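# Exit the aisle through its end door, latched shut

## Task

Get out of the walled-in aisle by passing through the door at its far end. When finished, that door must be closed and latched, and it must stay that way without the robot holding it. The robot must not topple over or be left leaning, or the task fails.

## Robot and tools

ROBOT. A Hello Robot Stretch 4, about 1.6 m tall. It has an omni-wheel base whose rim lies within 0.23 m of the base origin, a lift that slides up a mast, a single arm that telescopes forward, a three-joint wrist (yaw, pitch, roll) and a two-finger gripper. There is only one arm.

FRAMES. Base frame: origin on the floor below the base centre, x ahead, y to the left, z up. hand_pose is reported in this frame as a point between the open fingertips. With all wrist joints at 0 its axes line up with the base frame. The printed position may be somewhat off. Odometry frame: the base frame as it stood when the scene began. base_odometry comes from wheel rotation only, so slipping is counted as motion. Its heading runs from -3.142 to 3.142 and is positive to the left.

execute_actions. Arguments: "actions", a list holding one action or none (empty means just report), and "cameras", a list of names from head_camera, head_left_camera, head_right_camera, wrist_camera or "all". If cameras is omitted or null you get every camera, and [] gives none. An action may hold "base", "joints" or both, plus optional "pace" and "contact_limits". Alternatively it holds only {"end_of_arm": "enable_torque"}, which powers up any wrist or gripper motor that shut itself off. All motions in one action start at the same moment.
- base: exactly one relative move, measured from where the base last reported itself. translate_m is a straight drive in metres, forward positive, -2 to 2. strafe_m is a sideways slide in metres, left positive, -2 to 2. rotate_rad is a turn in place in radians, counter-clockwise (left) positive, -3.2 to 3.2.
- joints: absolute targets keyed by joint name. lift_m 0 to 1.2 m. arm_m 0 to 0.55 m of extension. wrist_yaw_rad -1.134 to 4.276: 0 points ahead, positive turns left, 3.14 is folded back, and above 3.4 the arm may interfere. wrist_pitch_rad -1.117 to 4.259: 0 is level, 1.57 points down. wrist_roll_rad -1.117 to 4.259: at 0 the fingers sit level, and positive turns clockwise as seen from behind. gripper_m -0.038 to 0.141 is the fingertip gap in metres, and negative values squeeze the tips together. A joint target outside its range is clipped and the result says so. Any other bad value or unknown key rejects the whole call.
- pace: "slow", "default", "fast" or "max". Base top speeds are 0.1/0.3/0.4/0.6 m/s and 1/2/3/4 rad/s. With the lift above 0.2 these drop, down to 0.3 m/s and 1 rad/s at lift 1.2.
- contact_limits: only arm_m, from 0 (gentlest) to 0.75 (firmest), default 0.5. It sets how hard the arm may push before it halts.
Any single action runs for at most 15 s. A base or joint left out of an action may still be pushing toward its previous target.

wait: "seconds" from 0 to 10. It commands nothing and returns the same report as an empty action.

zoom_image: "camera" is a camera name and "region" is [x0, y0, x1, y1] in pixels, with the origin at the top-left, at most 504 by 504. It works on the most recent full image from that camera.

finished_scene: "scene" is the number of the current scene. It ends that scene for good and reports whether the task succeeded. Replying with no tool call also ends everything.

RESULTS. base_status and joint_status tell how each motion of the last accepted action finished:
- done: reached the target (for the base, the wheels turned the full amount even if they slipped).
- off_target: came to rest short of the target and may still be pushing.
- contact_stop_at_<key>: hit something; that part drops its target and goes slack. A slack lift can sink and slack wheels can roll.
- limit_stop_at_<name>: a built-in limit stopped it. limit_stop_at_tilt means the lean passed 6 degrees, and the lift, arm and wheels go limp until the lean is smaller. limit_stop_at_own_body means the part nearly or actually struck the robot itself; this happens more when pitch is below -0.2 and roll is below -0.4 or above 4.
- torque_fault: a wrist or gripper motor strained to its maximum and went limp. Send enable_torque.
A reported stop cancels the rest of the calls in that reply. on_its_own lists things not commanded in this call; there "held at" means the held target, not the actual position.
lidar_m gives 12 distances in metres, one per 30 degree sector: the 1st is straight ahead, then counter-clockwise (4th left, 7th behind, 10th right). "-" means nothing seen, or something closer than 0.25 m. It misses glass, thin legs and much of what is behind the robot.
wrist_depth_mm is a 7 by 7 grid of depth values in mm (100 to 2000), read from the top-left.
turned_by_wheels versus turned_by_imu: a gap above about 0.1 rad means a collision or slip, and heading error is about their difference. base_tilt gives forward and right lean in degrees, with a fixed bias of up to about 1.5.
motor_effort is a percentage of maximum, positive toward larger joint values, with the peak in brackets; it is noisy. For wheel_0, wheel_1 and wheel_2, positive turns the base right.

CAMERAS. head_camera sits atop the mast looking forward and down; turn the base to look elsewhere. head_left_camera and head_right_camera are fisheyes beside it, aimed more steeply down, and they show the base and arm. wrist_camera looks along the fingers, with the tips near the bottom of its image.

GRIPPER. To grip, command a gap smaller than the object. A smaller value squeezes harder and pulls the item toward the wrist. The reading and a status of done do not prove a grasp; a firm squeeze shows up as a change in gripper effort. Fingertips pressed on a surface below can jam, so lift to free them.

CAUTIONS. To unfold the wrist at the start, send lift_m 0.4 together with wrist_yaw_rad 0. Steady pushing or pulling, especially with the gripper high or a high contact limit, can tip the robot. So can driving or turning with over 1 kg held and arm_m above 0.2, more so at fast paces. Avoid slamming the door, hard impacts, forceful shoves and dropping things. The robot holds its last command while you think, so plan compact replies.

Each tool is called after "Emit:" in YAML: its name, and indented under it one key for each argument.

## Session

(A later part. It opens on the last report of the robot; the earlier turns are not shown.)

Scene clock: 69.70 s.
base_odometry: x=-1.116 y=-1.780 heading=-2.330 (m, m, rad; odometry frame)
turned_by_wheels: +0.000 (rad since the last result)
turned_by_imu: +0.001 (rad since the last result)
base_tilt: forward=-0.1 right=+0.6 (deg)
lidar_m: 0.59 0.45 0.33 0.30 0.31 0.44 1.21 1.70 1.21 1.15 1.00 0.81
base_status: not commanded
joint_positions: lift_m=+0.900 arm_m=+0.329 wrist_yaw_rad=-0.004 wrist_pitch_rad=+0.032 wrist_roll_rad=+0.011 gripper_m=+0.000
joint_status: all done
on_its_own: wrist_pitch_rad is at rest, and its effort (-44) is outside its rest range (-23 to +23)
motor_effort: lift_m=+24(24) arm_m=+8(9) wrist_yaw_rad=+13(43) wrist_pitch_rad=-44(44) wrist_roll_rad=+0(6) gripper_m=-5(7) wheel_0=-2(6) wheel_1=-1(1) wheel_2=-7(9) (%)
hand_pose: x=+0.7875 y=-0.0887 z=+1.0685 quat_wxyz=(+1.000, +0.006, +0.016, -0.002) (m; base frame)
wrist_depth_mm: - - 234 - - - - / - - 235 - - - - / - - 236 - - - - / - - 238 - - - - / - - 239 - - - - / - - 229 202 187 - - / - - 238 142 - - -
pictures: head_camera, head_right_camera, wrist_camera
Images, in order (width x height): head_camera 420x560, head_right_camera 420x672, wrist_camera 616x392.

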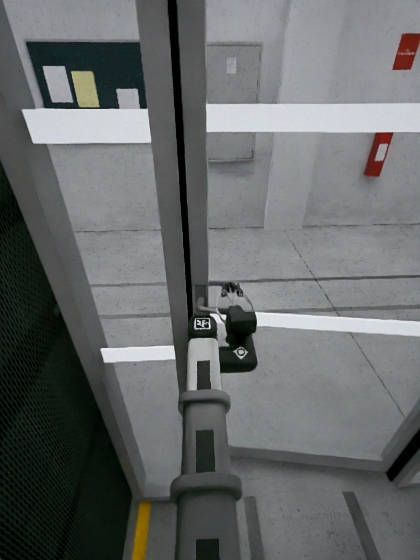

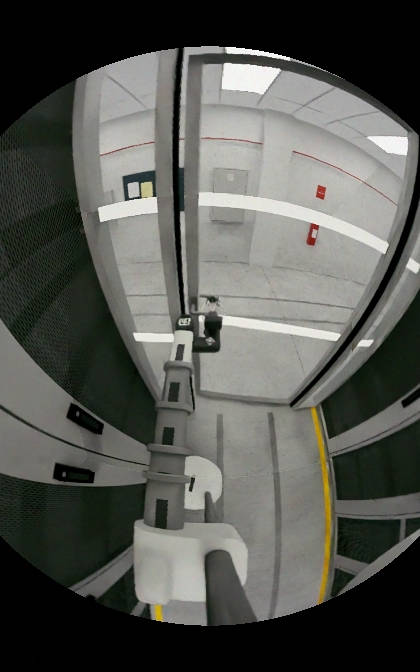

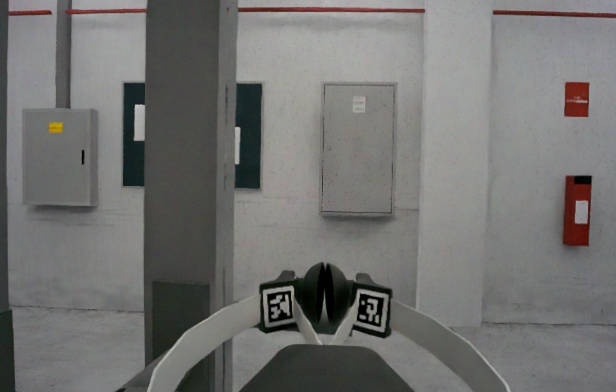

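Emit:
execute_actions:
  actions:
    - {"joints":{"arm_m":0.30},"pace":"slow"}
  cameras: []

Emit:
wait:
  seconds: 2

Scene clock: 72.90 s.
base_odometry: x=-1.116 y=-1.780 heading=-2.329 (m, m, rad; odometry frame)
turned_by_wheels: +0.000 (rad since the last result)
turned_by_imu: +0.000 (rad since the last result)
base_tilt: forward=-0.1 right=+0.5 (deg)
lidar_m: 0.60 0.46 0.32 0.29 0.32 0.45 1.20 1.68 1.22 1.16 1.00 0.75
base_status: not commanded
joint_positions: lift_m=+0.900 arm_m=+0.300 wrist_yaw_rad=-0.002 wrist_pitch_rad=+0.022 wrist_roll_rad=+0.011 gripper_m=+0.000
joint_status: all done
motor_effort: lift_m=+22(24) arm_m=+0(6) wrist_yaw_rad=+6(14) wrist_pitch_rad=-14(44) wrist_roll_rad=+0(1) gripper_m=-3(6) wheel_0=-1(1) wheel_1=+0(0) wheel_2=-4(7) (%)
hand_pose: x=+0.7591 y=-0.0881 z=+1.0717 quat_wxyz=(+1.000, +0.006, +0.011, -0.001) (m; base frame)
wrist_depth_mm: 163 - 234 - - - - / 161 - 235 - - - - / 163 - 236 - - - - / 163 - 240 - - - - / 164 - 242 - - - - / 164 - 227 200 186 - - / 168 - 240 142 - - -
pictures: none
No camera images: the call's "cameras" was empty. Leave "cameras" out to get every camera's image.

Scene clock: 74.90 s.
base_odometry: x=-1.116 y=-1.780 heading=-2.329 (m, m, rad; odometry frame)
turned_by_wheels: +0.000 (rad since the last result)
turned_by_imu: +0.000 (rad since the last result)
base_tilt: forward=-0.1 right=+0.6 (deg)
lidar_m: 0.59 0.47 0.31 0.29 0.31 0.44 1.21 1.68 1.20 1.15 0.98 0.78
base_status: not commanded
joint_positions: lift_m=+0.900 arm_m=+0.300 wrist_yaw_rad=-0.002 wrist_pitch_rad=+0.022 wrist_roll_rad=+0.011 gripper_m=+0.000
joint_status: all done
motor_effort: lift_m=+22(24) arm_m=+0(6) wrist_yaw_rad=+6(14) wrist_pitch_rad=-14(44) wrist_roll_rad=-1(1) gripper_m=-4(6) wheel_0=-2(1) wheel_1=-1(0) wheel_2=-4(7) (%)
hand_pose: x=+0.7591 y=-0.0881 z=+1.0717 quat_wxyz=(+1.000, +0.006, +0.011, -0.001) (m; base frame)
wrist_depth_mm: 163 - 234 - - - - / 162 - 235 - - - - / 163 - 237 - - - - / 163 - 239 - - - - / 164 - 242 - - - - / 164 - 227 200 187 - - / 168 - 240 142 - - -
wait: 2.00 s; at rest by 0.27 s
pictures: head_camera, head_left_camera, head_right_camera, wrist_camera
Images, in order (width x height): head_camera 420x560, head_left_camera 420x672, head_right_camera 420x672, wrist_camera 616x392.

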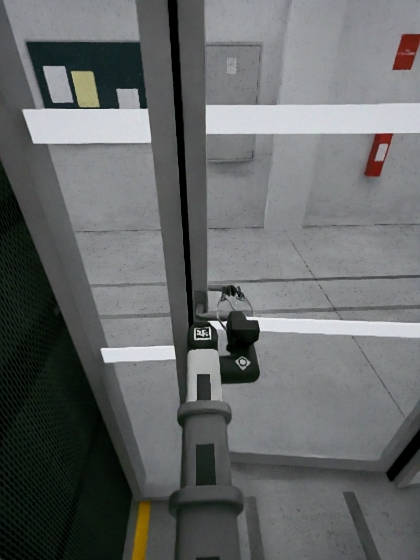

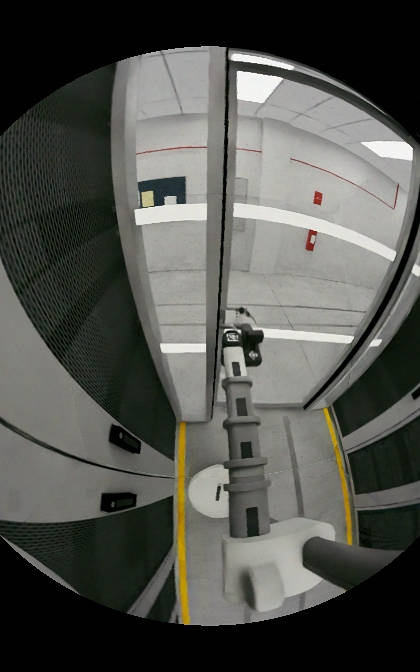

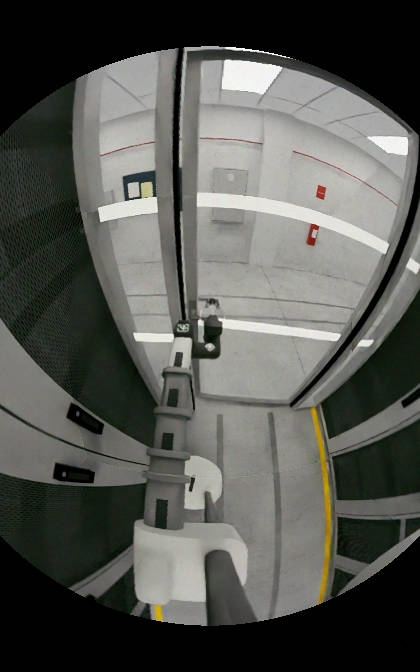

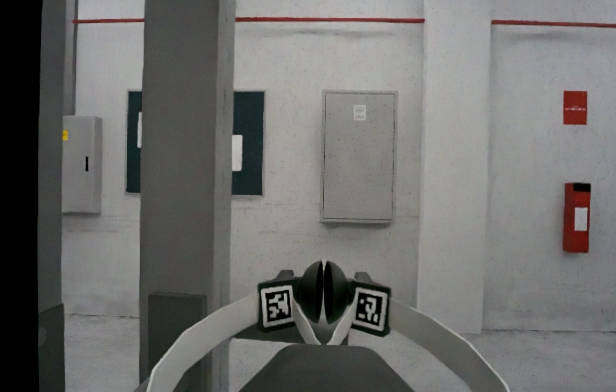

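Emit:
execute_actions:
  actions:
    - {"joints":{"arm_m":0.33,"lift_m":0.97}}
  cameras: []

Emit:
execute_actions:
  actions:
    - {"base":{"strafe_m":-0.2},"joints":{"arm_m":0.37,"wrist_yaw_rad":0.55},"pace":"slow"}
  cameras: ["head_camera","head_right_camera"]

Scene clock: 102.70 s.
base_odometry: x=-1.116 y=-1.780 heading=-2.329 (m, m, rad; odometry frame)
turned_by_wheels: +0.000 (rad since the last result)
turned_by_imu: +0.000 (rad since the last result)
base_tilt: forward=-0.1 right=+0.6 (deg)
lidar_m: 0.60 0.47 0.33 0.28 0.32 0.47 1.24 1.69 1.22 1.15 1.01 0.80
base_status: not commanded
joint_positions: lift_m=+0.970 arm_m=+0.329 wrist_yaw_rad=-0.003 wrist_pitch_rad=+0.031 wrist_roll_rad=+0.011 gripper_m=+0.000
joint_status: all done
on_its_own: wrist_pitch_rad is at rest, and its effort (-41) is outside its rest range (-23 to +23)
motor_effort: lift_m=+24(25) arm_m=+8(12) wrist_yaw_rad=+8(18) wrist_pitch_rad=-41(49) wrist_roll_rad=+0(0) gripper_m=-4(5) wheel_0=+1(1) wheel_1=+0(1) wheel_2=-4(6) (%)
hand_pose: x=+0.7877 y=-0.0883 z=+1.1387 quat_wxyz=(+1.000, +0.006, +0.016, -0.002) (m; base frame)
wrist_depth_mm: - - 234 - - - - / - - 235 - - - - / - - 236 - - - - / - - 236 - - - - / - - 237 - - - - / - - 237 200 187 - - / - - 240 142 - - -
pictures: none
No camera images: the call's "cameras" was empty. Leave "cameras" out to get every camera's image.

Scene clock: 105.83 s.
base_odometry: x=-1.261 y=-1.643 heading=-2.327 (m, m, rad; odometry frame)
turned_by_wheels: +0.002 (rad since the last result)
turned_by_imu: -0.052 (rad since the last result)
base_tilt: forward=-0.1 right=+0.4 (deg)
lidar_m: 0.78 0.65 0.53 0.49 0.54 0.74 1.79 1.44 0.98 0.95 0.92 0.82
base_status: done
joint_positions: lift_m=+0.970 arm_m=+0.369 wrist_yaw_rad=+0.571 wrist_pitch_rad=+0.020 wrist_roll_rad=+0.011 gripper_m=+0.000
joint_status: wrist_yaw_rad off_target (ended at +0.571, target +0.550); the others done
on_its_own: wrist_yaw_rad is at rest, and its effort (-61) is outside its rest range (-13 to +13)
motor_effort: lift_m=+20(24) arm_m=+8(12) wrist_yaw_rad=-61(87) wrist_pitch_rad=-8(42) wrist_roll_rad=+1(0) gripper_m=-8(8) wheel_0=+19(20) wheel_1=+8(14) wheel_2=+5(25) (%)
hand_pose: x=+0.8294 y=+0.0823 z=+1.1425 quat_wxyz=(+0.959, +0.002, +0.011, +0.282) (m; base frame)
wrist_depth_mm: - - 349 - - - - / - - 347 - - - - / - - 345 - - - - / - - 345 - - - - / - - 343 - - - - / - - 185 190 - - - / - - 343 - - - -
pictures: head_camera, head_right_camera
Images, in order (width x height): head_camera 420x560, head_right_camera 420x672.

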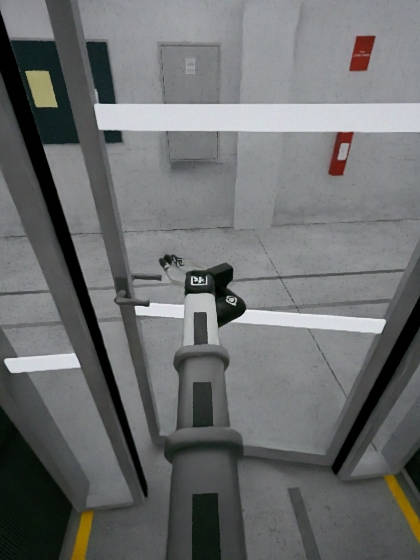

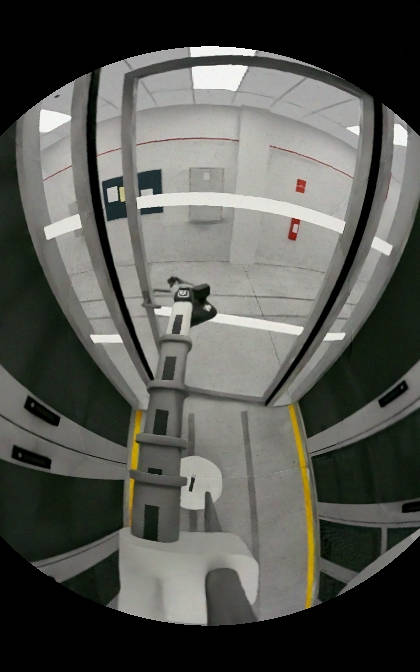

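Emit:
execute_actions:
  actions:
    - {"base":{"strafe_m":-0.09},"joints":{"arm_m":0.44,"wrist_yaw_rad":1.0}}
  cameras: ["head_camera"]

Scene clock: 110.97 s.
base_odometry: x=-1.326 y=-1.581 heading=-2.325 (m, m, rad; odometry frame)
turned_by_wheels: +0.002 (rad since the last result)
turned_by_imu: +0.004 (rad since the last result)
base_tilt: forward=-0.1 right=+0.5 (deg)
lidar_m: 0.79 0.69 0.65 0.60 0.63 0.85 2.08 1.28 0.91 0.86 0.87 0.80
base_status: done
joint_positions: lift_m=+0.970 arm_m=+0.439 wrist_yaw_rad=+1.018 wrist_pitch_rad=+0.020 wrist_roll_rad=+0.011 gripper_m=+0.000
joint_status: all done
on_its_own: wrist_yaw_rad is at rest, and its effort (-51) is outside its rest range (-13 to +13)
motor_effort: lift_m=+20(20) arm_m=+7(10) wrist_yaw_rad=-51(89) wrist_pitch_rad=-8(8) wrist_roll_rad=+0(0) gripper_m=-8(9) wheel_0=+11(22) wheel_1=+7(13) wheel_2=+4(9) (%)
hand_pose: x=+0.8355 y=+0.1995 z=+1.1425 quat_wxyz=(+0.873, +0.000, +0.011, +0.487) (m; base frame)
wrist_depth_mm: 300 - - 375 - - - / 300 - - 370 - - - / 300 - - 366 - - - / 301 - - 364 - - - / 303 - - 347 - - - / 303 - 182 193 - - - / 303 - - 141 - - -
pictures: head_camera
Images, in order (width x height): head_camera 420x560.

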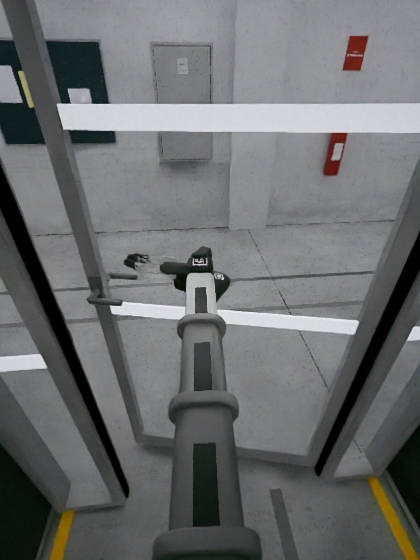

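Emit:
execute_actions:
  actions:
    - {"joints":{"arm_m":0.5,"wrist_yaw_rad":1.5}}
  cameras: []

Emit:
execute_actions:
  actions:
    - {"base":{"strafe_m":-0.08},"pace":"slow"}
  cameras: ["head_camera","head_left_camera"]

Scene clock: 115.00 s.
base_odometry: x=-1.327 y=-1.581 heading=-2.327 (m, m, rad; odometry frame)
turned_by_wheels: -0.002 (rad since the last result)
turned_by_imu: -0.002 (rad since the last result)
base_tilt: forward=+0.0 right=+0.5 (deg)
lidar_m: 0.77 0.70 0.65 0.59 0.65 0.83 2.07 1.28 0.91 0.85 0.87 0.78
base_status: not commanded
joint_positions: lift_m=+0.970 arm_m=+0.499 wrist_yaw_rad=+1.509 wrist_pitch_rad=+0.020 wrist_roll_rad=+0.011 gripper_m=+0.000
joint_status: all done
on_its_own: wrist_yaw_rad is at rest, and its effort (-27) is outside its rest range (-13 to +13)
motor_effort: lift_m=+20(20) arm_m=+8(13) wrist_yaw_rad=-27(48) wrist_pitch_rad=-8(9) wrist_roll_rad=+1(1) gripper_m=-8(10) wheel_0=+1(12) wheel_1=+3(7) wheel_2=-6(8) (%)
hand_pose: x=+0.7746 y=+0.2825 z=+1.1425 quat_wxyz=(+0.729, -0.003, +0.011, +0.685) (m; base frame)
wrist_depth_mm: 591 314 320 - 268 - - / 591 315 320 - 268 - - / 585 315 322 - - - - / 591 315 322 - - - - / 597 315 327 - 309 - - / 591 315 317 195 187 - - / 597 317 324 147 266 - -
pictures: none
No camera images: the call's "cameras" was empty. Leave "cameras" out to get every camera's image.

Scene clock: 116.93 s.
base_odometry: x=-1.384 y=-1.526 heading=-2.324 (m, m, rad; odometry frame)
turned_by_wheels: +0.003 (rad since the last result)
turned_by_imu: +0.005 (rad since the last result)
base_tilt: forward=-0.2 right=+0.5 (deg)
lidar_m: 0.76 0.74 0.71 0.68 0.73 0.95 2.44 1.19 0.83 0.77 0.79 0.76
base_status: done
joint_positions: lift_m=+0.970 arm_m=+0.499 wrist_yaw_rad=+1.514 wrist_pitch_rad=+0.020 wrist_roll_rad=+0.011 gripper_m=+0.000
joint_status: not commanded
on_its_own: wrist_yaw_rad is at rest, and its effort (-40) is outside its rest range (-13 to +13)
motor_effort: lift_m=+20(20) arm_m=+7(7) wrist_yaw_rad=-40(58) wrist_pitch_rad=-8(8) wrist_roll_rad=+1(1) gripper_m=-7(9) wheel_0=+23(27) wheel_1=+9(9) wheel_2=+3(5) (%)
hand_pose: x=+0.7732 y=+0.2830 z=+1.1425 quat_wxyz=(+0.727, -0.003, +0.011, +0.687) (m; base frame)
wrist_depth_mm: 661 668 394 - - - - / 661 668 392 - - - - / 668 676 392 - - - - / 668 668 392 - - - - / 661 668 394 - - - - / 668 668 379 196 186 - - / 668 676 387 661 338 - -
pictures: head_camera, head_left_camera
Images, in order (width x height): head_camera 420x560, head_left_camera 420x672.

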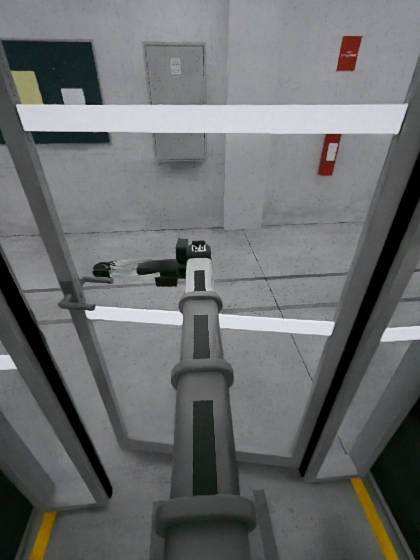

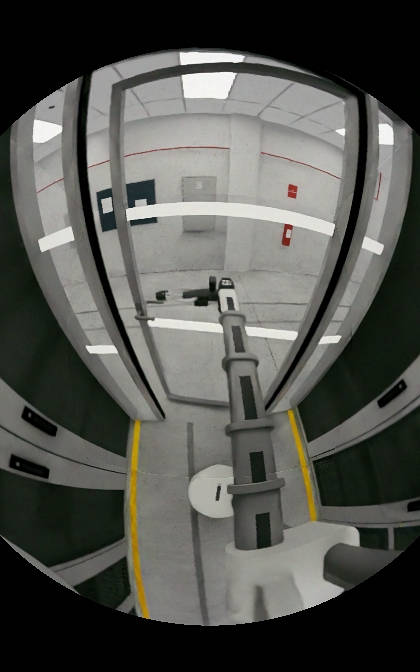

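Emit:
execute_actions:
  actions:
    - {"base":{"translate_m":0.14},"joints":{"wrist_yaw_rad":1.75},"pace":"slow"}
  cameras: []

Emit:
execute_actions:
  actions:
    - {"joints":{"wrist_yaw_rad":3.14}}
  cameras: ["head_camera","head_left_camera"]

Scene clock: 121.60 s.
base_odometry: x=-1.480 y=-1.628 heading=-2.324 (m, m, rad; odometry frame)
turned_by_wheels: +0.000 (rad since the last result)
turned_by_imu: -0.007 (rad since the last result)
base_tilt: forward=-0.1 right=+0.5 (deg)
lidar_m: 0.71 0.64 0.65 0.70 0.73 0.96 2.43 1.19 0.82 0.75 0.77 0.68
base_status: done
joint_positions: lift_m=+0.970 arm_m=+0.499 wrist_yaw_rad=+1.749 wrist_pitch_rad=+0.019 wrist_roll_rad=+0.011 gripper_m=+0.000
joint_status: all done
motor_effort: lift_m=+20(20) arm_m=+6(8) wrist_yaw_rad=+3(33) wrist_pitch_rad=-7(8) wrist_roll_rad=+1(0) gripper_m=-6(6) wheel_0=+6(18) wheel_1=+8(14) wheel_2=-10(24) (%)
hand_pose: x=+0.7046 y=+0.2994 z=+1.1425 quat_wxyz=(+0.641, -0.004, +0.010, +0.767) (m; base frame)
wrist_depth_mm: 788 759 427 1008 - - - / 788 759 433 1008 - - - / 788 759 433 1060 - - - / 798 759 436 1060 - - - / 788 759 442 904 - - - / 788 768 424 193 187 - - / 809 759 427 133 - - -
pictures: none
No camera images: the call's "cameras" was empty. Leave "cameras" out to get every camera's image.

Scene clock: 123.33 s.
base_odometry: x=-1.480 y=-1.628 heading=-2.324 (m, m, rad; odometry frame)
turned_by_wheels: +0.000 (rad since the last result)
turned_by_imu: +0.015 (rad since the last result)
base_tilt: forward=-0.1 right=+0.6 (deg)
lidar_m: 0.66 0.64 0.65 0.68 0.73 0.97 2.38 1.18 0.83 0.77 0.70 0.66
base_status: not commanded
joint_positions: lift_m=+0.970 arm_m=+0.498 wrist_yaw_rad=+3.139 wrist_pitch_rad=+0.019 wrist_roll_rad=+0.011 gripper_m=+0.000
joint_status: all done
motor_effort: lift_m=+19(21) arm_m=+9(9) wrist_yaw_rad=+1(8) wrist_pitch_rad=-7(8) wrist_roll_rad=+1(1) gripper_m=-6(6) wheel_0=+2(6) wheel_1=+3(8) wheel_2=-7(14) (%)
hand_pose: x=+0.3812 y=+0.0881 z=+1.1426 quat_wxyz=(+0.001, -0.010, +0.005, +1.000) (m; base frame)
wrist_depth_mm: - 114 741 778 - 1430 991 / - 113 683 - - 1430 946 / - 114 200 - - 1430 960 / 116 1618 332 - - 1397 960 / 1205 1863 - - - 1366 946 / 1229 1808 - 193 186 1397 931 / 1255 1756 699 132 - 1118 960
pictures: head_camera, head_left_camera
Images, in order (width x height): head_camera 420x560, head_left_camera 420x672.

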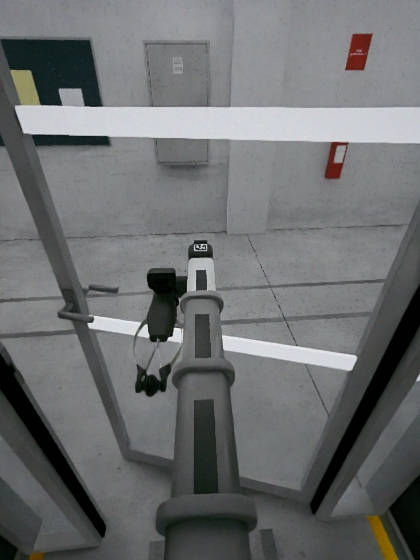

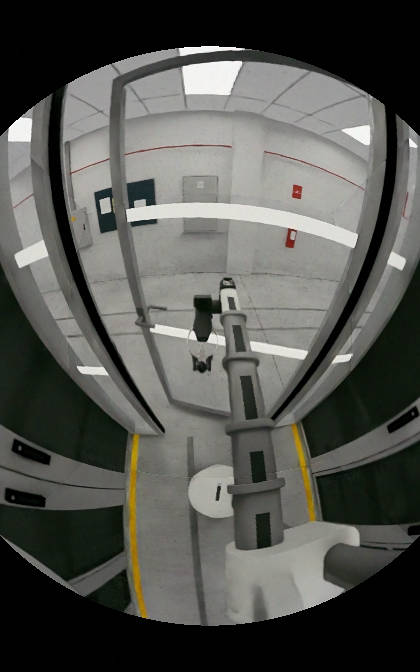

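Emit:
execute_actions:
  actions:
    - {"base":{"rotate_rad":0.07},"joints":{"lift_m":0.3}}
  cameras: []

Emit:
execute_actions:
  actions:
    - {"base":{"translate_m":0.4},"joints":{"arm_m":0.15}}
  cameras: ["head_camera","head_left_camera","head_right_camera"]

Scene clock: 131.47 s.
base_odometry: x=-1.480 y=-1.628 heading=-2.253 (m, m, rad; odometry frame)
turned_by_wheels: +0.071 (rad since the last result)
turned_by_imu: +0.080 (rad since the last result)
base_tilt: forward=-0.2 right=+0.5 (deg)
lidar_m: 0.65 0.64 0.72 0.68 0.73 1.05 2.72 1.08 0.80 0.77 0.68 0.65
base_status: done
joint_positions: lift_m=+0.301 arm_m=+0.499 wrist_yaw_rad=+3.140 wrist_pitch_rad=+0.019 wrist_roll_rad=+0.011 gripper_m=+0.000
joint_status: all done
motor_effort: lift_m=+12(17) arm_m=+6(9) wrist_yaw_rad=-1(3) wrist_pitch_rad=-8(8) wrist_roll_rad=+0(1) gripper_m=-7(6) wheel_0=+8(8) wheel_1=+7(8) wheel_2=-4(13) (%)
hand_pose: x=+0.3816 y=+0.0878 z=+0.4732 quat_wxyz=(+0.001, -0.010, +0.005, +1.000) (m; base frame)
wrist_depth_mm: - 114 - - - 1618 1042 / - 113 676 - - 1618 1008 / - 114 201 - - 1618 1025 / 116 1464 332 - - 1618 1008 / 1160 1618 - - - 1576 976 / 1160 1576 1430 193 187 1499 991 / 1118 1160 647 133 1205 1060 991
pictures: none
No camera images: the call's "cameras" was empty. Leave "cameras" out to get every camera's image.

Scene clock: 134.27 s.
base_odometry: x=-1.732 y=-1.938 heading=-2.253 (m, m, rad; odometry frame)
turned_by_wheels: +0.000 (rad since the last result)
turned_by_imu: +0.006 (rad since the last result)
base_tilt: forward=-0.1 right=+0.5 (deg)
lidar_m: 0.30 0.40 0.39 0.42 0.72 1.03 2.73 1.08 0.83 0.50 0.35 0.32
base_status: done
joint_positions: lift_m=+0.300 arm_m=+0.149 wrist_yaw_rad=+3.140 wrist_pitch_rad=+0.019 wrist_roll_rad=+0.011 gripper_m=+0.000
joint_status: all done
motor_effort: lift_m=+17(17) arm_m=+7(12) wrist_yaw_rad=+1(5) wrist_pitch_rad=-8(7) wrist_roll_rad=+1(1) gripper_m=-6(6) wheel_0=+4(17) wheel_1=+5(13) wheel_2=-8(21) (%)
hand_pose: x=+0.0315 y=+0.0879 z=+0.4727 quat_wxyz=(+0.001, -0.010, +0.005, +1.000) (m; base frame)
wrist_depth_mm: - 111 - - - 1661 1042 / - 110 157 - - 1618 1008 / - 111 160 - - 1618 1008 / 112 157 289 - - 1618 991 / 1182 345 - - - 1537 976 / 1182 345 1756 193 187 1537 976 / 1118 332 1118 132 1229 1060 1008
pictures: head_camera, head_left_camera, head_right_camera
Images, in order (width x height): head_camera 420x560, head_left_camera 420x672, head_right_camera 420x672.

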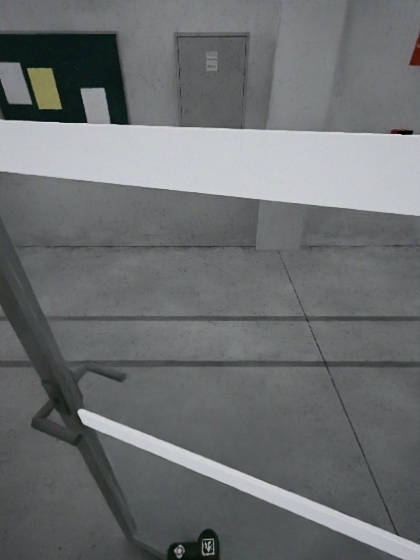

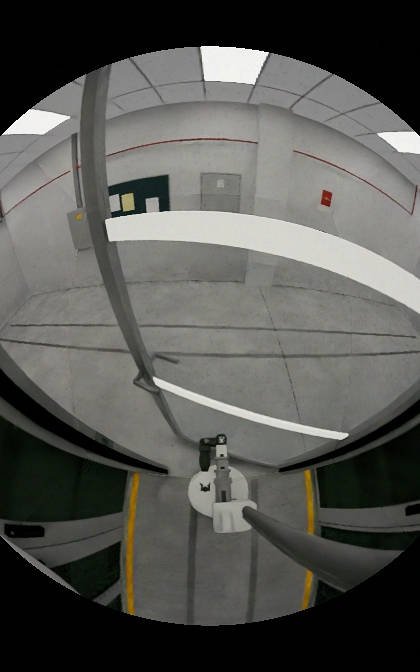

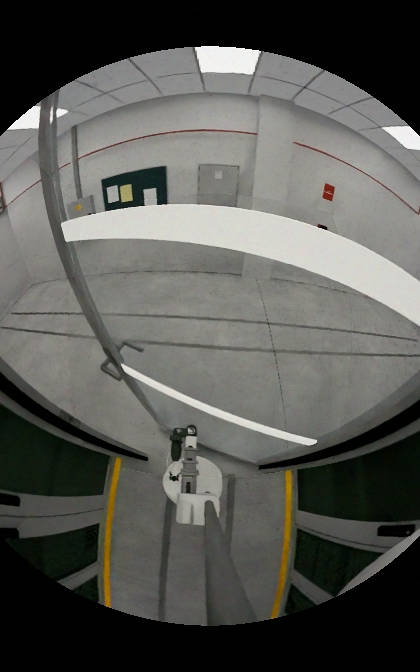

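Emit:
execute_actions:
  actions:
    - {"base":{"strafe_m":0.07}}
  cameras: []

Emit:
execute_actions:
  actions:
    - {"base":{"translate_m":0.35},"joints":{"arm_m":0.0,"lift_m":0.2},"pace":"slow"}
  cameras: ["head_left_camera","head_right_camera"]

Scene clock: 138.07 s.
base_odometry: x=-1.677 y=-1.982 heading=-2.253 (m, m, rad; odometry frame)
turned_by_wheels: +0.000 (rad since the last result)
turned_by_imu: +0.000 (rad since the last result)
base_tilt: forward=-0.1 right=+0.5 (deg)
lidar_m: 0.30 0.38 0.33 0.57 0.64 0.94 3.02 1.20 0.88 0.57 0.35 0.31
base_status: done
joint_positions: lift_m=+0.300 arm_m=+0.149 wrist_yaw_rad=+3.140 wrist_pitch_rad=+0.019 wrist_roll_rad=+0.011 gripper_m=+0.000
joint_status: not commanded
motor_effort: lift_m=+17(17) arm_m=+7(9) wrist_yaw_rad=+1(2) wrist_pitch_rad=-8(8) wrist_roll_rad=+1(0) gripper_m=-5(5) wheel_0=+3(8) wheel_1=+5(13) wheel_2=-8(8) (%)
hand_pose: x=+0.0314 y=+0.0879 z=+0.4727 quat_wxyz=(+0.001, -0.010, +0.005, +1.000) (m; base frame)
wrist_depth_mm: - 110 - - - 1397 917 / - 110 157 - - 1430 917 / - 110 160 - - 1430 891 / 112 158 287 - - 1397 878 / 1281 345 - - - 1397 878 / 1281 345 1808 194 187 1366 878 / 1138 330 1078 133 1205 1060 878
pictures: none
No camera images: the call's "cameras" was empty. Leave "cameras" out to get every camera's image.

Scene clock: 142.83 s.
base_odometry: x=-1.898 y=-2.253 heading=-2.253 (m, m, rad; odometry frame)
turned_by_wheels: +0.000 (rad since the last result)
turned_by_imu: +0.000 (rad since the last result)
base_tilt: forward=-0.1 right=+0.5 (deg)
lidar_m: 0.25 0.27 4.15 0.59 0.34 0.89 2.95 1.22 0.53 0.25 0.25 0.25
base_status: done
joint_positions: lift_m=+0.200 arm_m=+0.001 wrist_yaw_rad=+3.140 wrist_pitch_rad=+0.019 wrist_roll_rad=+0.011 gripper_m=+0.000
joint_status: all done
motor_effort: lift_m=+17(18) arm_m=-4(9) wrist_yaw_rad=+0(1) wrist_pitch_rad=-8(8) wrist_roll_rad=+1(0) gripper_m=-6(7) wheel_0=+7(12) wheel_1=+2(7) wheel_2=-9(18) (%)
hand_pose: x=-0.1166 y=+0.0879 z=+0.3728 quat_wxyz=(+0.001, -0.010, +0.005, +1.000) (m; base frame)
wrist_depth_mm: - 141 140 - - 1397 891 / - 108 140 - - 1397 891 / - 114 140 - - 1430 891 / 143 141 188 - - 1336 891 / 223 1808 - - - 1366 891 / 224 1397 1397 193 187 1255 866 / 228 917 878 133 976 854 904
pictures: head_left_camera, head_right_camera
Images, in order (width x height): head_left_camera 420x672, head_right_camera 420x672.

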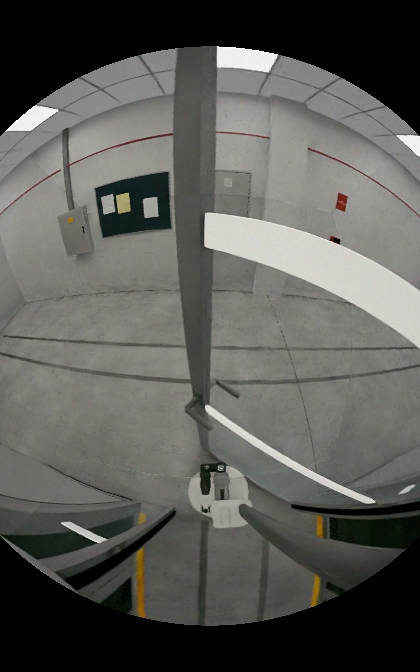

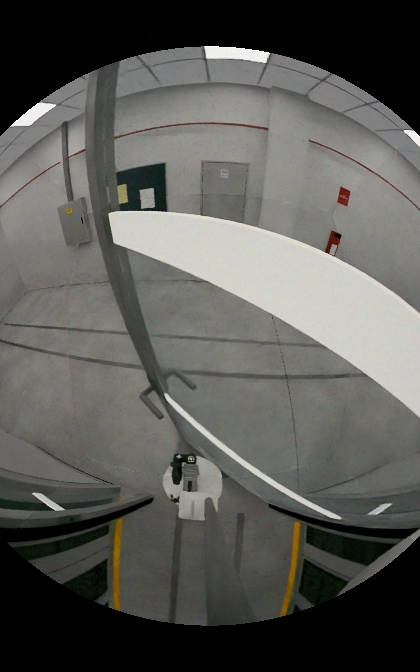

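Emit:
execute_actions:
  actions:
    - {"base":{"translate_m":0.35},"pace":"slow"}
  cameras: ["head_left_camera","head_right_camera"]

Scene clock: 151.87 s.
base_odometry: x=-2.118 y=-2.525 heading=-2.253 (m, m, rad; odometry frame)
turned_by_wheels: +0.000 (rad since the last result)
turned_by_imu: +0.000 (rad since the last result)
base_tilt: forward=-0.1 right=+0.6 (deg)
lidar_m: 2.32 2.54 3.47 1.74 0.76 0.59 2.83 0.82 0.31 0.25 0.27 0.25
base_status: done
joint_positions: lift_m=+0.200 arm_m=+0.001 wrist_yaw_rad=+3.140 wrist_pitch_rad=+0.019 wrist_roll_rad=+0.011 gripper_m=+0.000
joint_status: not commanded
motor_effort: lift_m=+17(17) arm_m=-4(4) wrist_yaw_rad=+1(1) wrist_pitch_rad=-8(7) wrist_roll_rad=+1(1) gripper_m=-5(6) wheel_0=+6(12) wheel_1=+2(6) wheel_2=-6(14) (%)
hand_pose: x=-0.1166 y=+0.0879 z=+0.3728 quat_wxyz=(+0.001, -0.010, +0.005, +1.000) (m; base frame)
wrist_depth_mm: - 141 141 - - 654 866 / - 108 140 - - 654 866 / - 114 140 - - 647 866 / 143 141 188 - - 640 854 / 224 1863 - - - 1042 854 / 224 1397 1397 193 186 1025 842 / 229 931 878 133 976 609 831
pictures: head_left_camera, head_right_camera
Images, in order (width x height): head_left_camera 420x672, head_right_camera 420x672.

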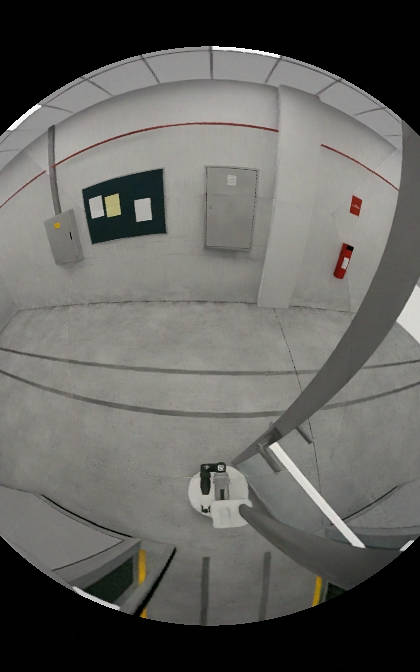

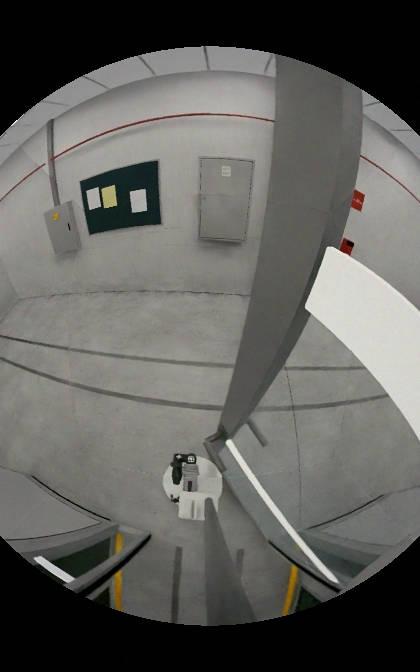

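Emit:
execute_actions:
  actions:
    - {"base":{"strafe_m":0.7}}
  cameras: ["head_right_camera"]

Emit:
execute_actions:
  actions:
    - {"base":{"rotate_rad":-2.2}}

Scene clock: 158.83 s.
base_odometry: x=-1.575 y=-2.966 heading=-2.253 (m, m, rad; odometry frame)
turned_by_wheels: +0.000 (rad since the last result)
turned_by_imu: +0.000 (rad since the last result)
base_tilt: forward=-0.1 right=+0.6 (deg)
lidar_m: 2.37 2.57 3.68 2.18 0.66 0.48 0.47 0.53 0.54 2.26 3.35 2.41
base_status: done
joint_positions: lift_m=+0.200 arm_m=+0.001 wrist_yaw_rad=+3.140 wrist_pitch_rad=+0.019 wrist_roll_rad=+0.011 gripper_m=+0.000
joint_status: not commanded
motor_effort: lift_m=+17(17) arm_m=-4(4) wrist_yaw_rad=+1(1) wrist_pitch_rad=-8(8) wrist_roll_rad=+0(1) gripper_m=-6(7) wheel_0=-1(9) wheel_1=-1(13) wheel_2=+0(4) (%)
hand_pose: x=-0.1167 y=+0.0879 z=+0.3728 quat_wxyz=(+0.001, -0.010, +0.005, +1.000) (m; base frame)
wrist_depth_mm: - 141 140 597 585 574 564 / - 108 140 603 597 580 564 / - 114 141 597 591 580 569 / 143 141 188 603 591 574 564 / 224 - 615 603 591 580 564 / 224 1366 615 193 187 580 564 / 229 917 615 133 591 569 574
pictures: head_right_camera
Images, in order (width x height): head_right_camera 420x672.

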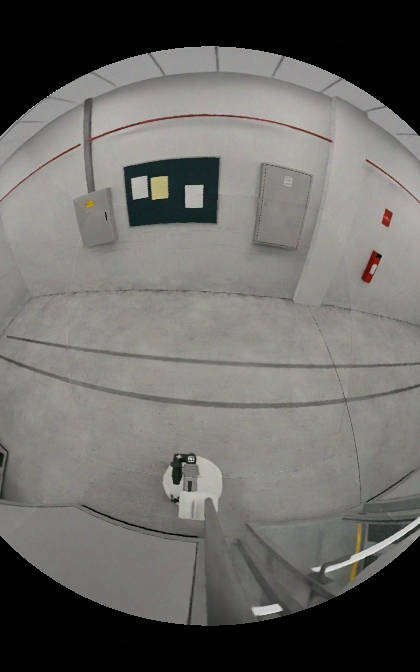

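Scene clock: 161.23 s.
base_odometry: x=-1.575 y=-2.966 heading=+1.830 (m, m, rad; odometry frame)
turned_by_wheels: -2.200 (rad since the last result)
turned_by_imu: -2.184 (rad since the last result)
base_tilt: forward=-0.1 right=+0.6 (deg)
lidar_m: 0.59 1.62 3.79 2.50 2.40 2.47 3.30 2.64 0.74 0.51 0.47 0.49
base_status: done
joint_positions: lift_m=+0.200 arm_m=+0.001 wrist_yaw_rad=+3.140 wrist_pitch_rad=+0.019 wrist_roll_rad=+0.011 gripper_m=+0.000
joint_status: not commanded
motor_effort: lift_m=+17(17) arm_m=-4(4) wrist_yaw_rad=+1(0) wrist_pitch_rad=-7(8) wrist_roll_rad=+1(1) gripper_m=-6(6) wheel_0=+1(10) wheel_1=+2(9) wheel_2=+1(6) (%)
hand_pose: x=-0.1166 y=+0.0879 z=+0.3728 quat_wxyz=(+0.001, -0.010, +0.005, +1.000) (m; base frame)
wrist_depth_mm: - 141 140 - - - - / - 108 140 - - - - / - 114 140 - - - - / 143 141 189 - - - - / 223 - - - - - - / 224 1397 1430 193 186 1499 1499 / 229 946 891 133 976 842 991
pictures: head_camera, head_left_camera, head_right_camera, wrist_camera
Images, in order (width x height): head_camera 420x560, head_left_camera 420x672, head_right_camera 420x672, wrist_camera 616x392.

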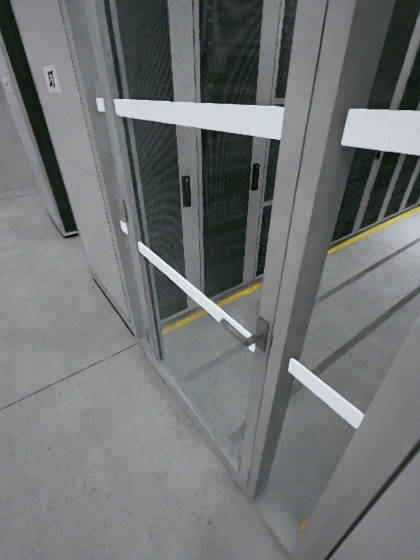

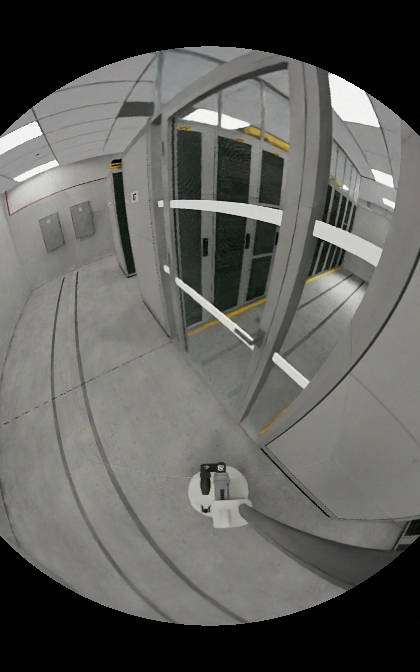

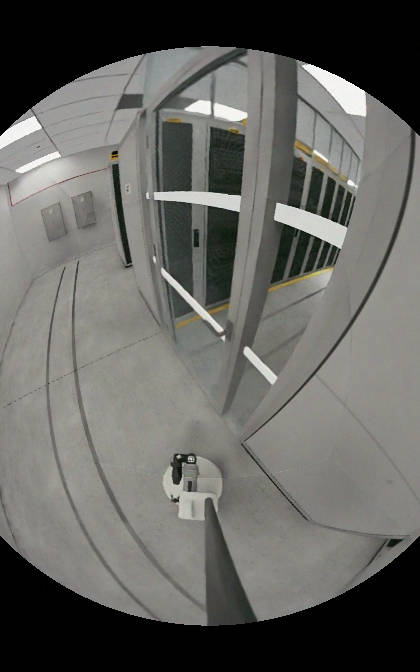

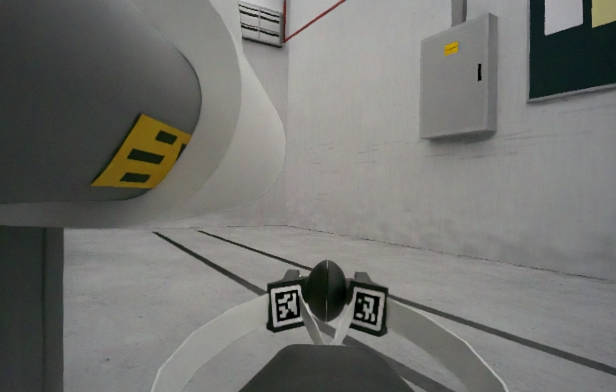

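Emit:
wait:
  seconds: 3

Emit:
zoom_image:
  camera: "head_camera"
  region: [180, 280, 340, 520]

Emit:
zoom_image:
  camera: "head_left_camera"
  region: [140, 46, 360, 200]

Scene clock: 166.00 s.
base_odometry: x=-1.575 y=-2.966 heading=+1.830 (m, m, rad; odometry frame)
turned_by_wheels: +0.000 (rad since the last result)
turned_by_imu: +0.000 (rad since the last result)
base_tilt: forward=-0.1 right=+0.5 (deg)
lidar_m: 0.58 1.64 3.80 2.49 2.41 2.50 3.29 2.64 0.77 0.52 0.47 0.49
base_status: done
joint_positions: lift_m=+0.200 arm_m=+0.001 wrist_yaw_rad=+3.140 wrist_pitch_rad=+0.019 wrist_roll_rad=+0.011 gripper_m=+0.000
joint_status: not commanded
motor_effort: lift_m=+17(17) arm_m=-4(4) wrist_yaw_rad=+0(0) wrist_pitch_rad=-7(8) wrist_roll_rad=+1(1) gripper_m=-5(6) wheel_0=+0(10) wheel_1=+3(9) wheel_2=+1(6) (%)
hand_pose: x=-0.1166 y=+0.0879 z=+0.3728 quat_wxyz=(+0.001, -0.010, +0.005, +1.000) (m; base frame)
wrist_depth_mm: - 141 140 - - - - / - 108 140 - - - - / - 114 140 - - - - / 143 141 188 - - - - / 224 - - - - - - / 224 1397 1430 193 187 1464 1464 / 228 931 878 133 976 866 976
wait: 3.00 s; at rest from the start
pictures: head_camera, head_left_camera, head_right_camera, wrist_camera
Images, in order (width x height): head_camera 420x560, head_left_camera 420x672, head_right_camera 420x672, wrist_camera 616x392.

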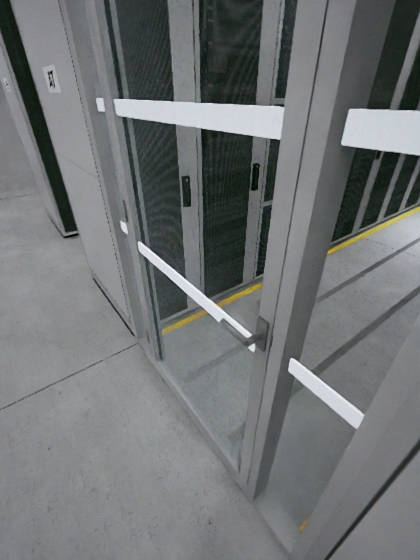

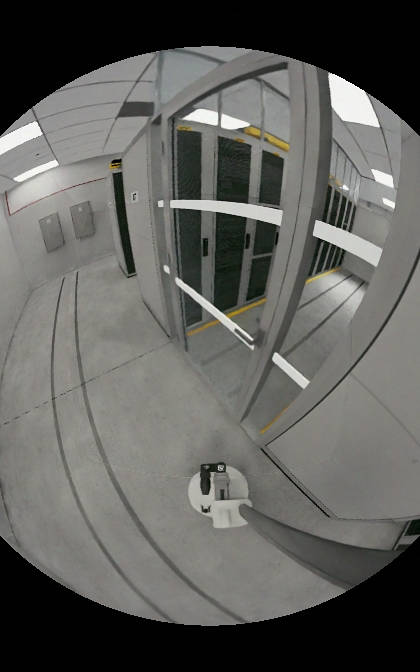

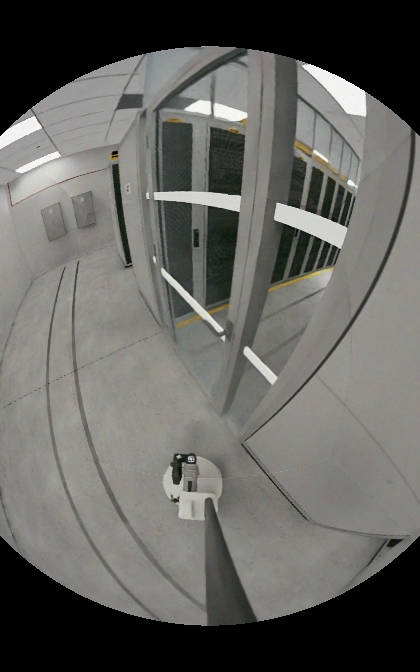

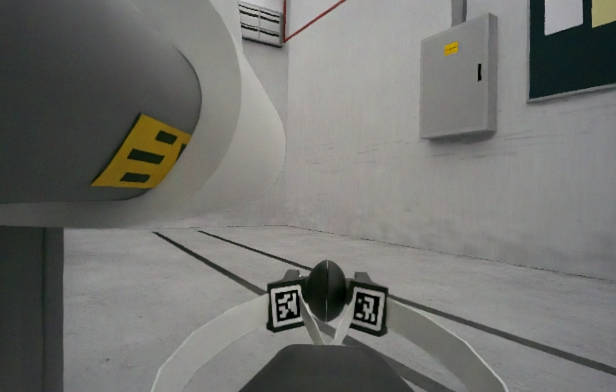

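Region (180, 280, 340, 520) of head_camera's 420x560 image, scaled by 2.100, with more detail than that image has.

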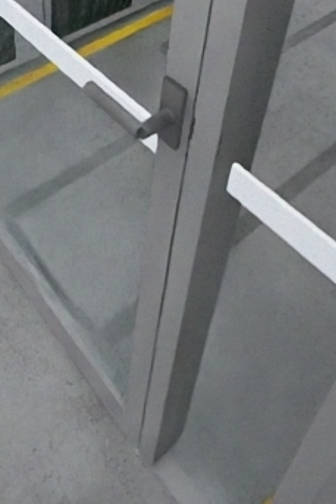

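Region (140, 46, 360, 200) of head_left_camera's 420x672 image, scaled by 2.291, with more detail than that image has; it fills the top 353 rows of this view, and the rest is white.

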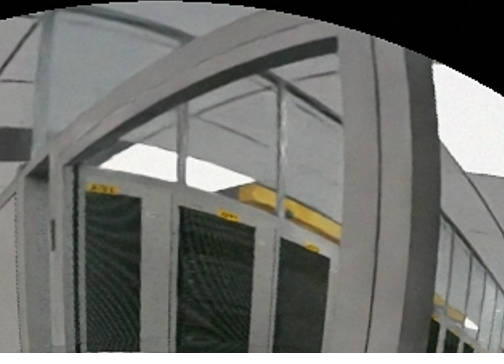

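Emit:
execute_actions:
  actions:
    - {"base":{"rotate_rad":-0.3},"joints":{"arm_m":0.3}}
  cameras: ["head_camera"]

Scene clock: 170.87 s.
base_odometry: x=-1.575 y=-2.966 heading=+1.531 (m, m, rad; odometry frame)
turned_by_wheels: -0.299 (rad since the last result)
turned_by_imu: -0.297 (rad since the last result)
base_tilt: forward=+0.0 right=+0.5 (deg)
lidar_m: 0.58 0.86 6.03 2.96 2.41 2.45 2.71 4.21 2.18 0.63 0.49 0.47
base_status: done
joint_positions: lift_m=+0.200 arm_m=+0.299 wrist_yaw_rad=+3.140 wrist_pitch_rad=+0.020 wrist_roll_rad=+0.011 gripper_m=+0.000
joint_status: all done
motor_effort: lift_m=+17(17) arm_m=+4(4) wrist_yaw_rad=+0(1) wrist_pitch_rad=-8(8) wrist_roll_rad=+1(1) gripper_m=-6(6) wheel_0=+2(7) wheel_1=+4(7) wheel_2=+2(6) (%)
hand_pose: x=+0.1819 y=+0.0879 z=+0.3727 quat_wxyz=(+0.001, -0.010, +0.005, +1.000) (m; base frame)
wrist_depth_mm: - - - - - - - / - 114 173 - - - - / - 122 167 - - - - / - 168 267 - - - - / - - - - - - - / 1366 1397 492 193 186 1499 1499 / 917 477 442 132 976 854 976
pictures: head_camera
Images, in order (width x height): head_camera 420x560.

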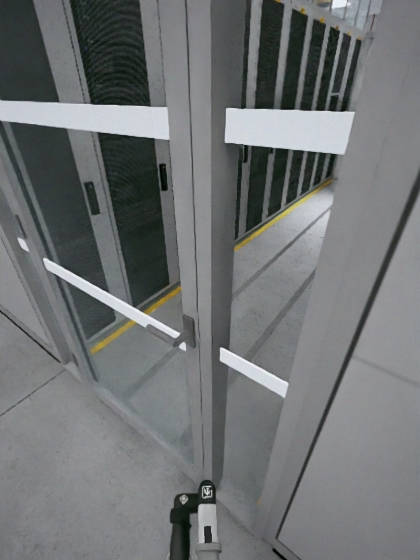

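Emit:
execute_actions:
  actions:
    - {"base":{"rotate_rad":0.1}}
  cameras: []

Emit:
execute_actions:
  actions:
    - {"joints":{"arm_m":0.55},"contact_limits":{"arm_m":0.2}}
  cameras: ["head_camera"]

Emit:
zoom_image:
  camera: "head_camera"
  region: [130, 300, 310, 520]

Scene clock: 174.37 s.
base_odometry: x=-1.575 y=-2.966 heading=+1.631 (m, m, rad; odometry frame)
turned_by_wheels: +0.100 (rad since the last result)
turned_by_imu: +0.099 (rad since the last result)
base_tilt: forward=-0.1 right=+0.5 (deg)
lidar_m: 0.60 1.01 5.07 2.77 2.42 2.45 2.84 4.32 1.02 0.58 0.47 0.46
base_status: done
joint_positions: lift_m=+0.200 arm_m=+0.299 wrist_yaw_rad=+3.140 wrist_pitch_rad=+0.020 wrist_roll_rad=+0.011 gripper_m=+0.000
joint_status: not commanded
motor_effort: lift_m=+17(17) arm_m=+4(4) wrist_yaw_rad=+0(0) wrist_pitch_rad=-8(8) wrist_roll_rad=+0(1) gripper_m=-5(6) wheel_0=-3(6) wheel_1=-2(6) wheel_2=+0(6) (%)
hand_pose: x=+0.1819 y=+0.0879 z=+0.3727 quat_wxyz=(+0.001, -0.010, +0.005, +1.000) (m; base frame)
wrist_depth_mm: - - - - - - - / - 114 174 - - - - / - 122 167 - - - - / - 168 266 - - - - / - - - - - - - / 1336 1397 488 193 187 1499 1499 / 931 473 439 133 960 854 976
pictures: none
No camera images: the call's "cameras" was empty. Leave "cameras" out to get every camera's image.

Scene clock: 176.07 s.
base_odometry: x=-1.575 y=-2.966 heading=+1.631 (m, m, rad; odometry frame)
turned_by_wheels: +0.001 (rad since the last result)
turned_by_imu: +0.023 (rad since the last result)
base_tilt: forward=-0.1 right=+0.5 (deg)
lidar_m: 0.58 1.03 4.86 2.73 2.39 2.44 2.87 4.31 0.97 0.54 0.48 0.48
base_status: not commanded
joint_positions: lift_m=+0.200 arm_m=+0.507 wrist_yaw_rad=+3.140 wrist_pitch_rad=+0.019 wrist_roll_rad=+0.011 gripper_m=+0.000
joint_status: arm_m contact_stop (moved +0.207 of +0.251)
on_its_own: arm_m is slack since a contact_stop (your +0.550 is given up)
motor_effort: lift_m=+18(18) arm_m=+0(24) wrist_yaw_rad=+0(3) wrist_pitch_rad=-8(9) wrist_roll_rad=+1(1) gripper_m=-6(6) wheel_0=+0(26) wheel_1=+0(19) wheel_2=+1(8) (%)
contact_limits: arm_m 0.2
hand_pose: x=+0.3891 y=+0.0879 z=+0.3726 quat_wxyz=(+0.001, -0.010, +0.005, +1.000) (m; base frame)
wrist_depth_mm: - 114 - - - - - / - 113 683 - - - - / - 114 200 - - - - / 115 - 332 - - - - / - - - - - - - / 1366 1397 683 194 187 1499 1499 / 917 820 442 132 854 854 976
pictures: head_camera
Images, in order (width x height): head_camera 420x560.

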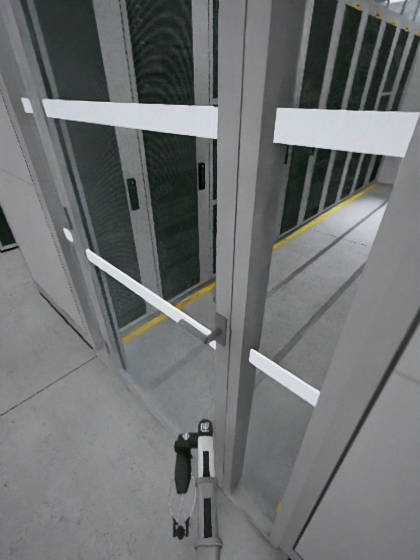

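Region (130, 300, 310, 520) of head_camera's 420x560 image, scaled by 2.291, with more detail than that image has; it fills the left 412 columns of this view, and the rest is white.

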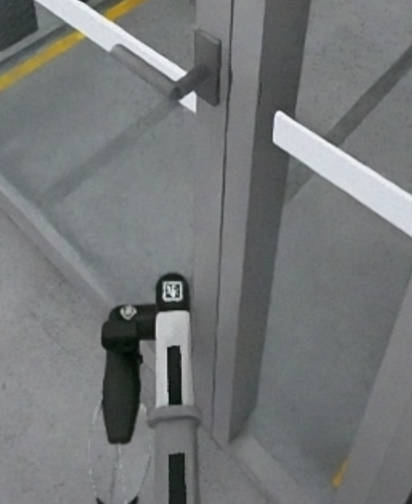

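Pushed firmly against the door; it's seated. Retract and finish.

Emit:
execute_actions:
  actions:
    - {"joints":{"arm_m":0.4},"pace":"fast"}
  cameras: ["head_camera"]

Emit:
finished_scene:
  scene: 1

Scene clock: 179.07 s.
base_odometry: x=-1.575 y=-2.966 heading=+1.631 (m, m, rad; odometry frame)
turned_by_wheels: +0.000 (rad since the last result)
turned_by_imu: +0.000 (rad since the last result)
base_tilt: forward=-0.1 right=+0.5 (deg)
lidar_m: 0.61 1.02 4.86 2.73 2.41 2.44 2.88 4.31 0.97 0.56 0.48 0.48
base_status: not commanded
joint_positions: lift_m=+0.200 arm_m=+0.401 wrist_yaw_rad=+3.140 wrist_pitch_rad=+0.019 wrist_roll_rad=+0.011 gripper_m=+0.000
joint_status: all done
motor_effort: lift_m=+18(18) arm_m=-4(4) wrist_yaw_rad=+0(2) wrist_pitch_rad=-7(7) wrist_roll_rad=+1(1) gripper_m=-7(5) wheel_0=+0(0) wheel_1=+0(0) wheel_2=+1(1) (%)
hand_pose: x=+0.2833 y=+0.0878 z=+0.3727 quat_wxyz=(+0.001, -0.010, +0.005, +1.000) (m; base frame)
wrist_depth_mm: - - - - - - - / - 120 585 - - - - / - 123 201 - - - - / - - 336 - - - - / - - 1983 - - - - / 1336 1366 585 193 187 1499 1537 / 904 504 439 133 559 854 976
pictures: head_camera
Images, in order (width x height): head_camera 420x560.

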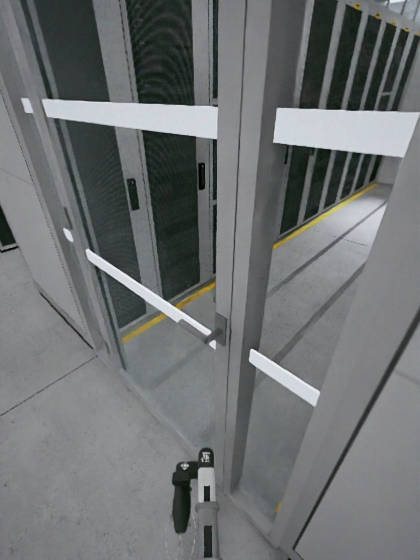

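The scene is finished: the task was done.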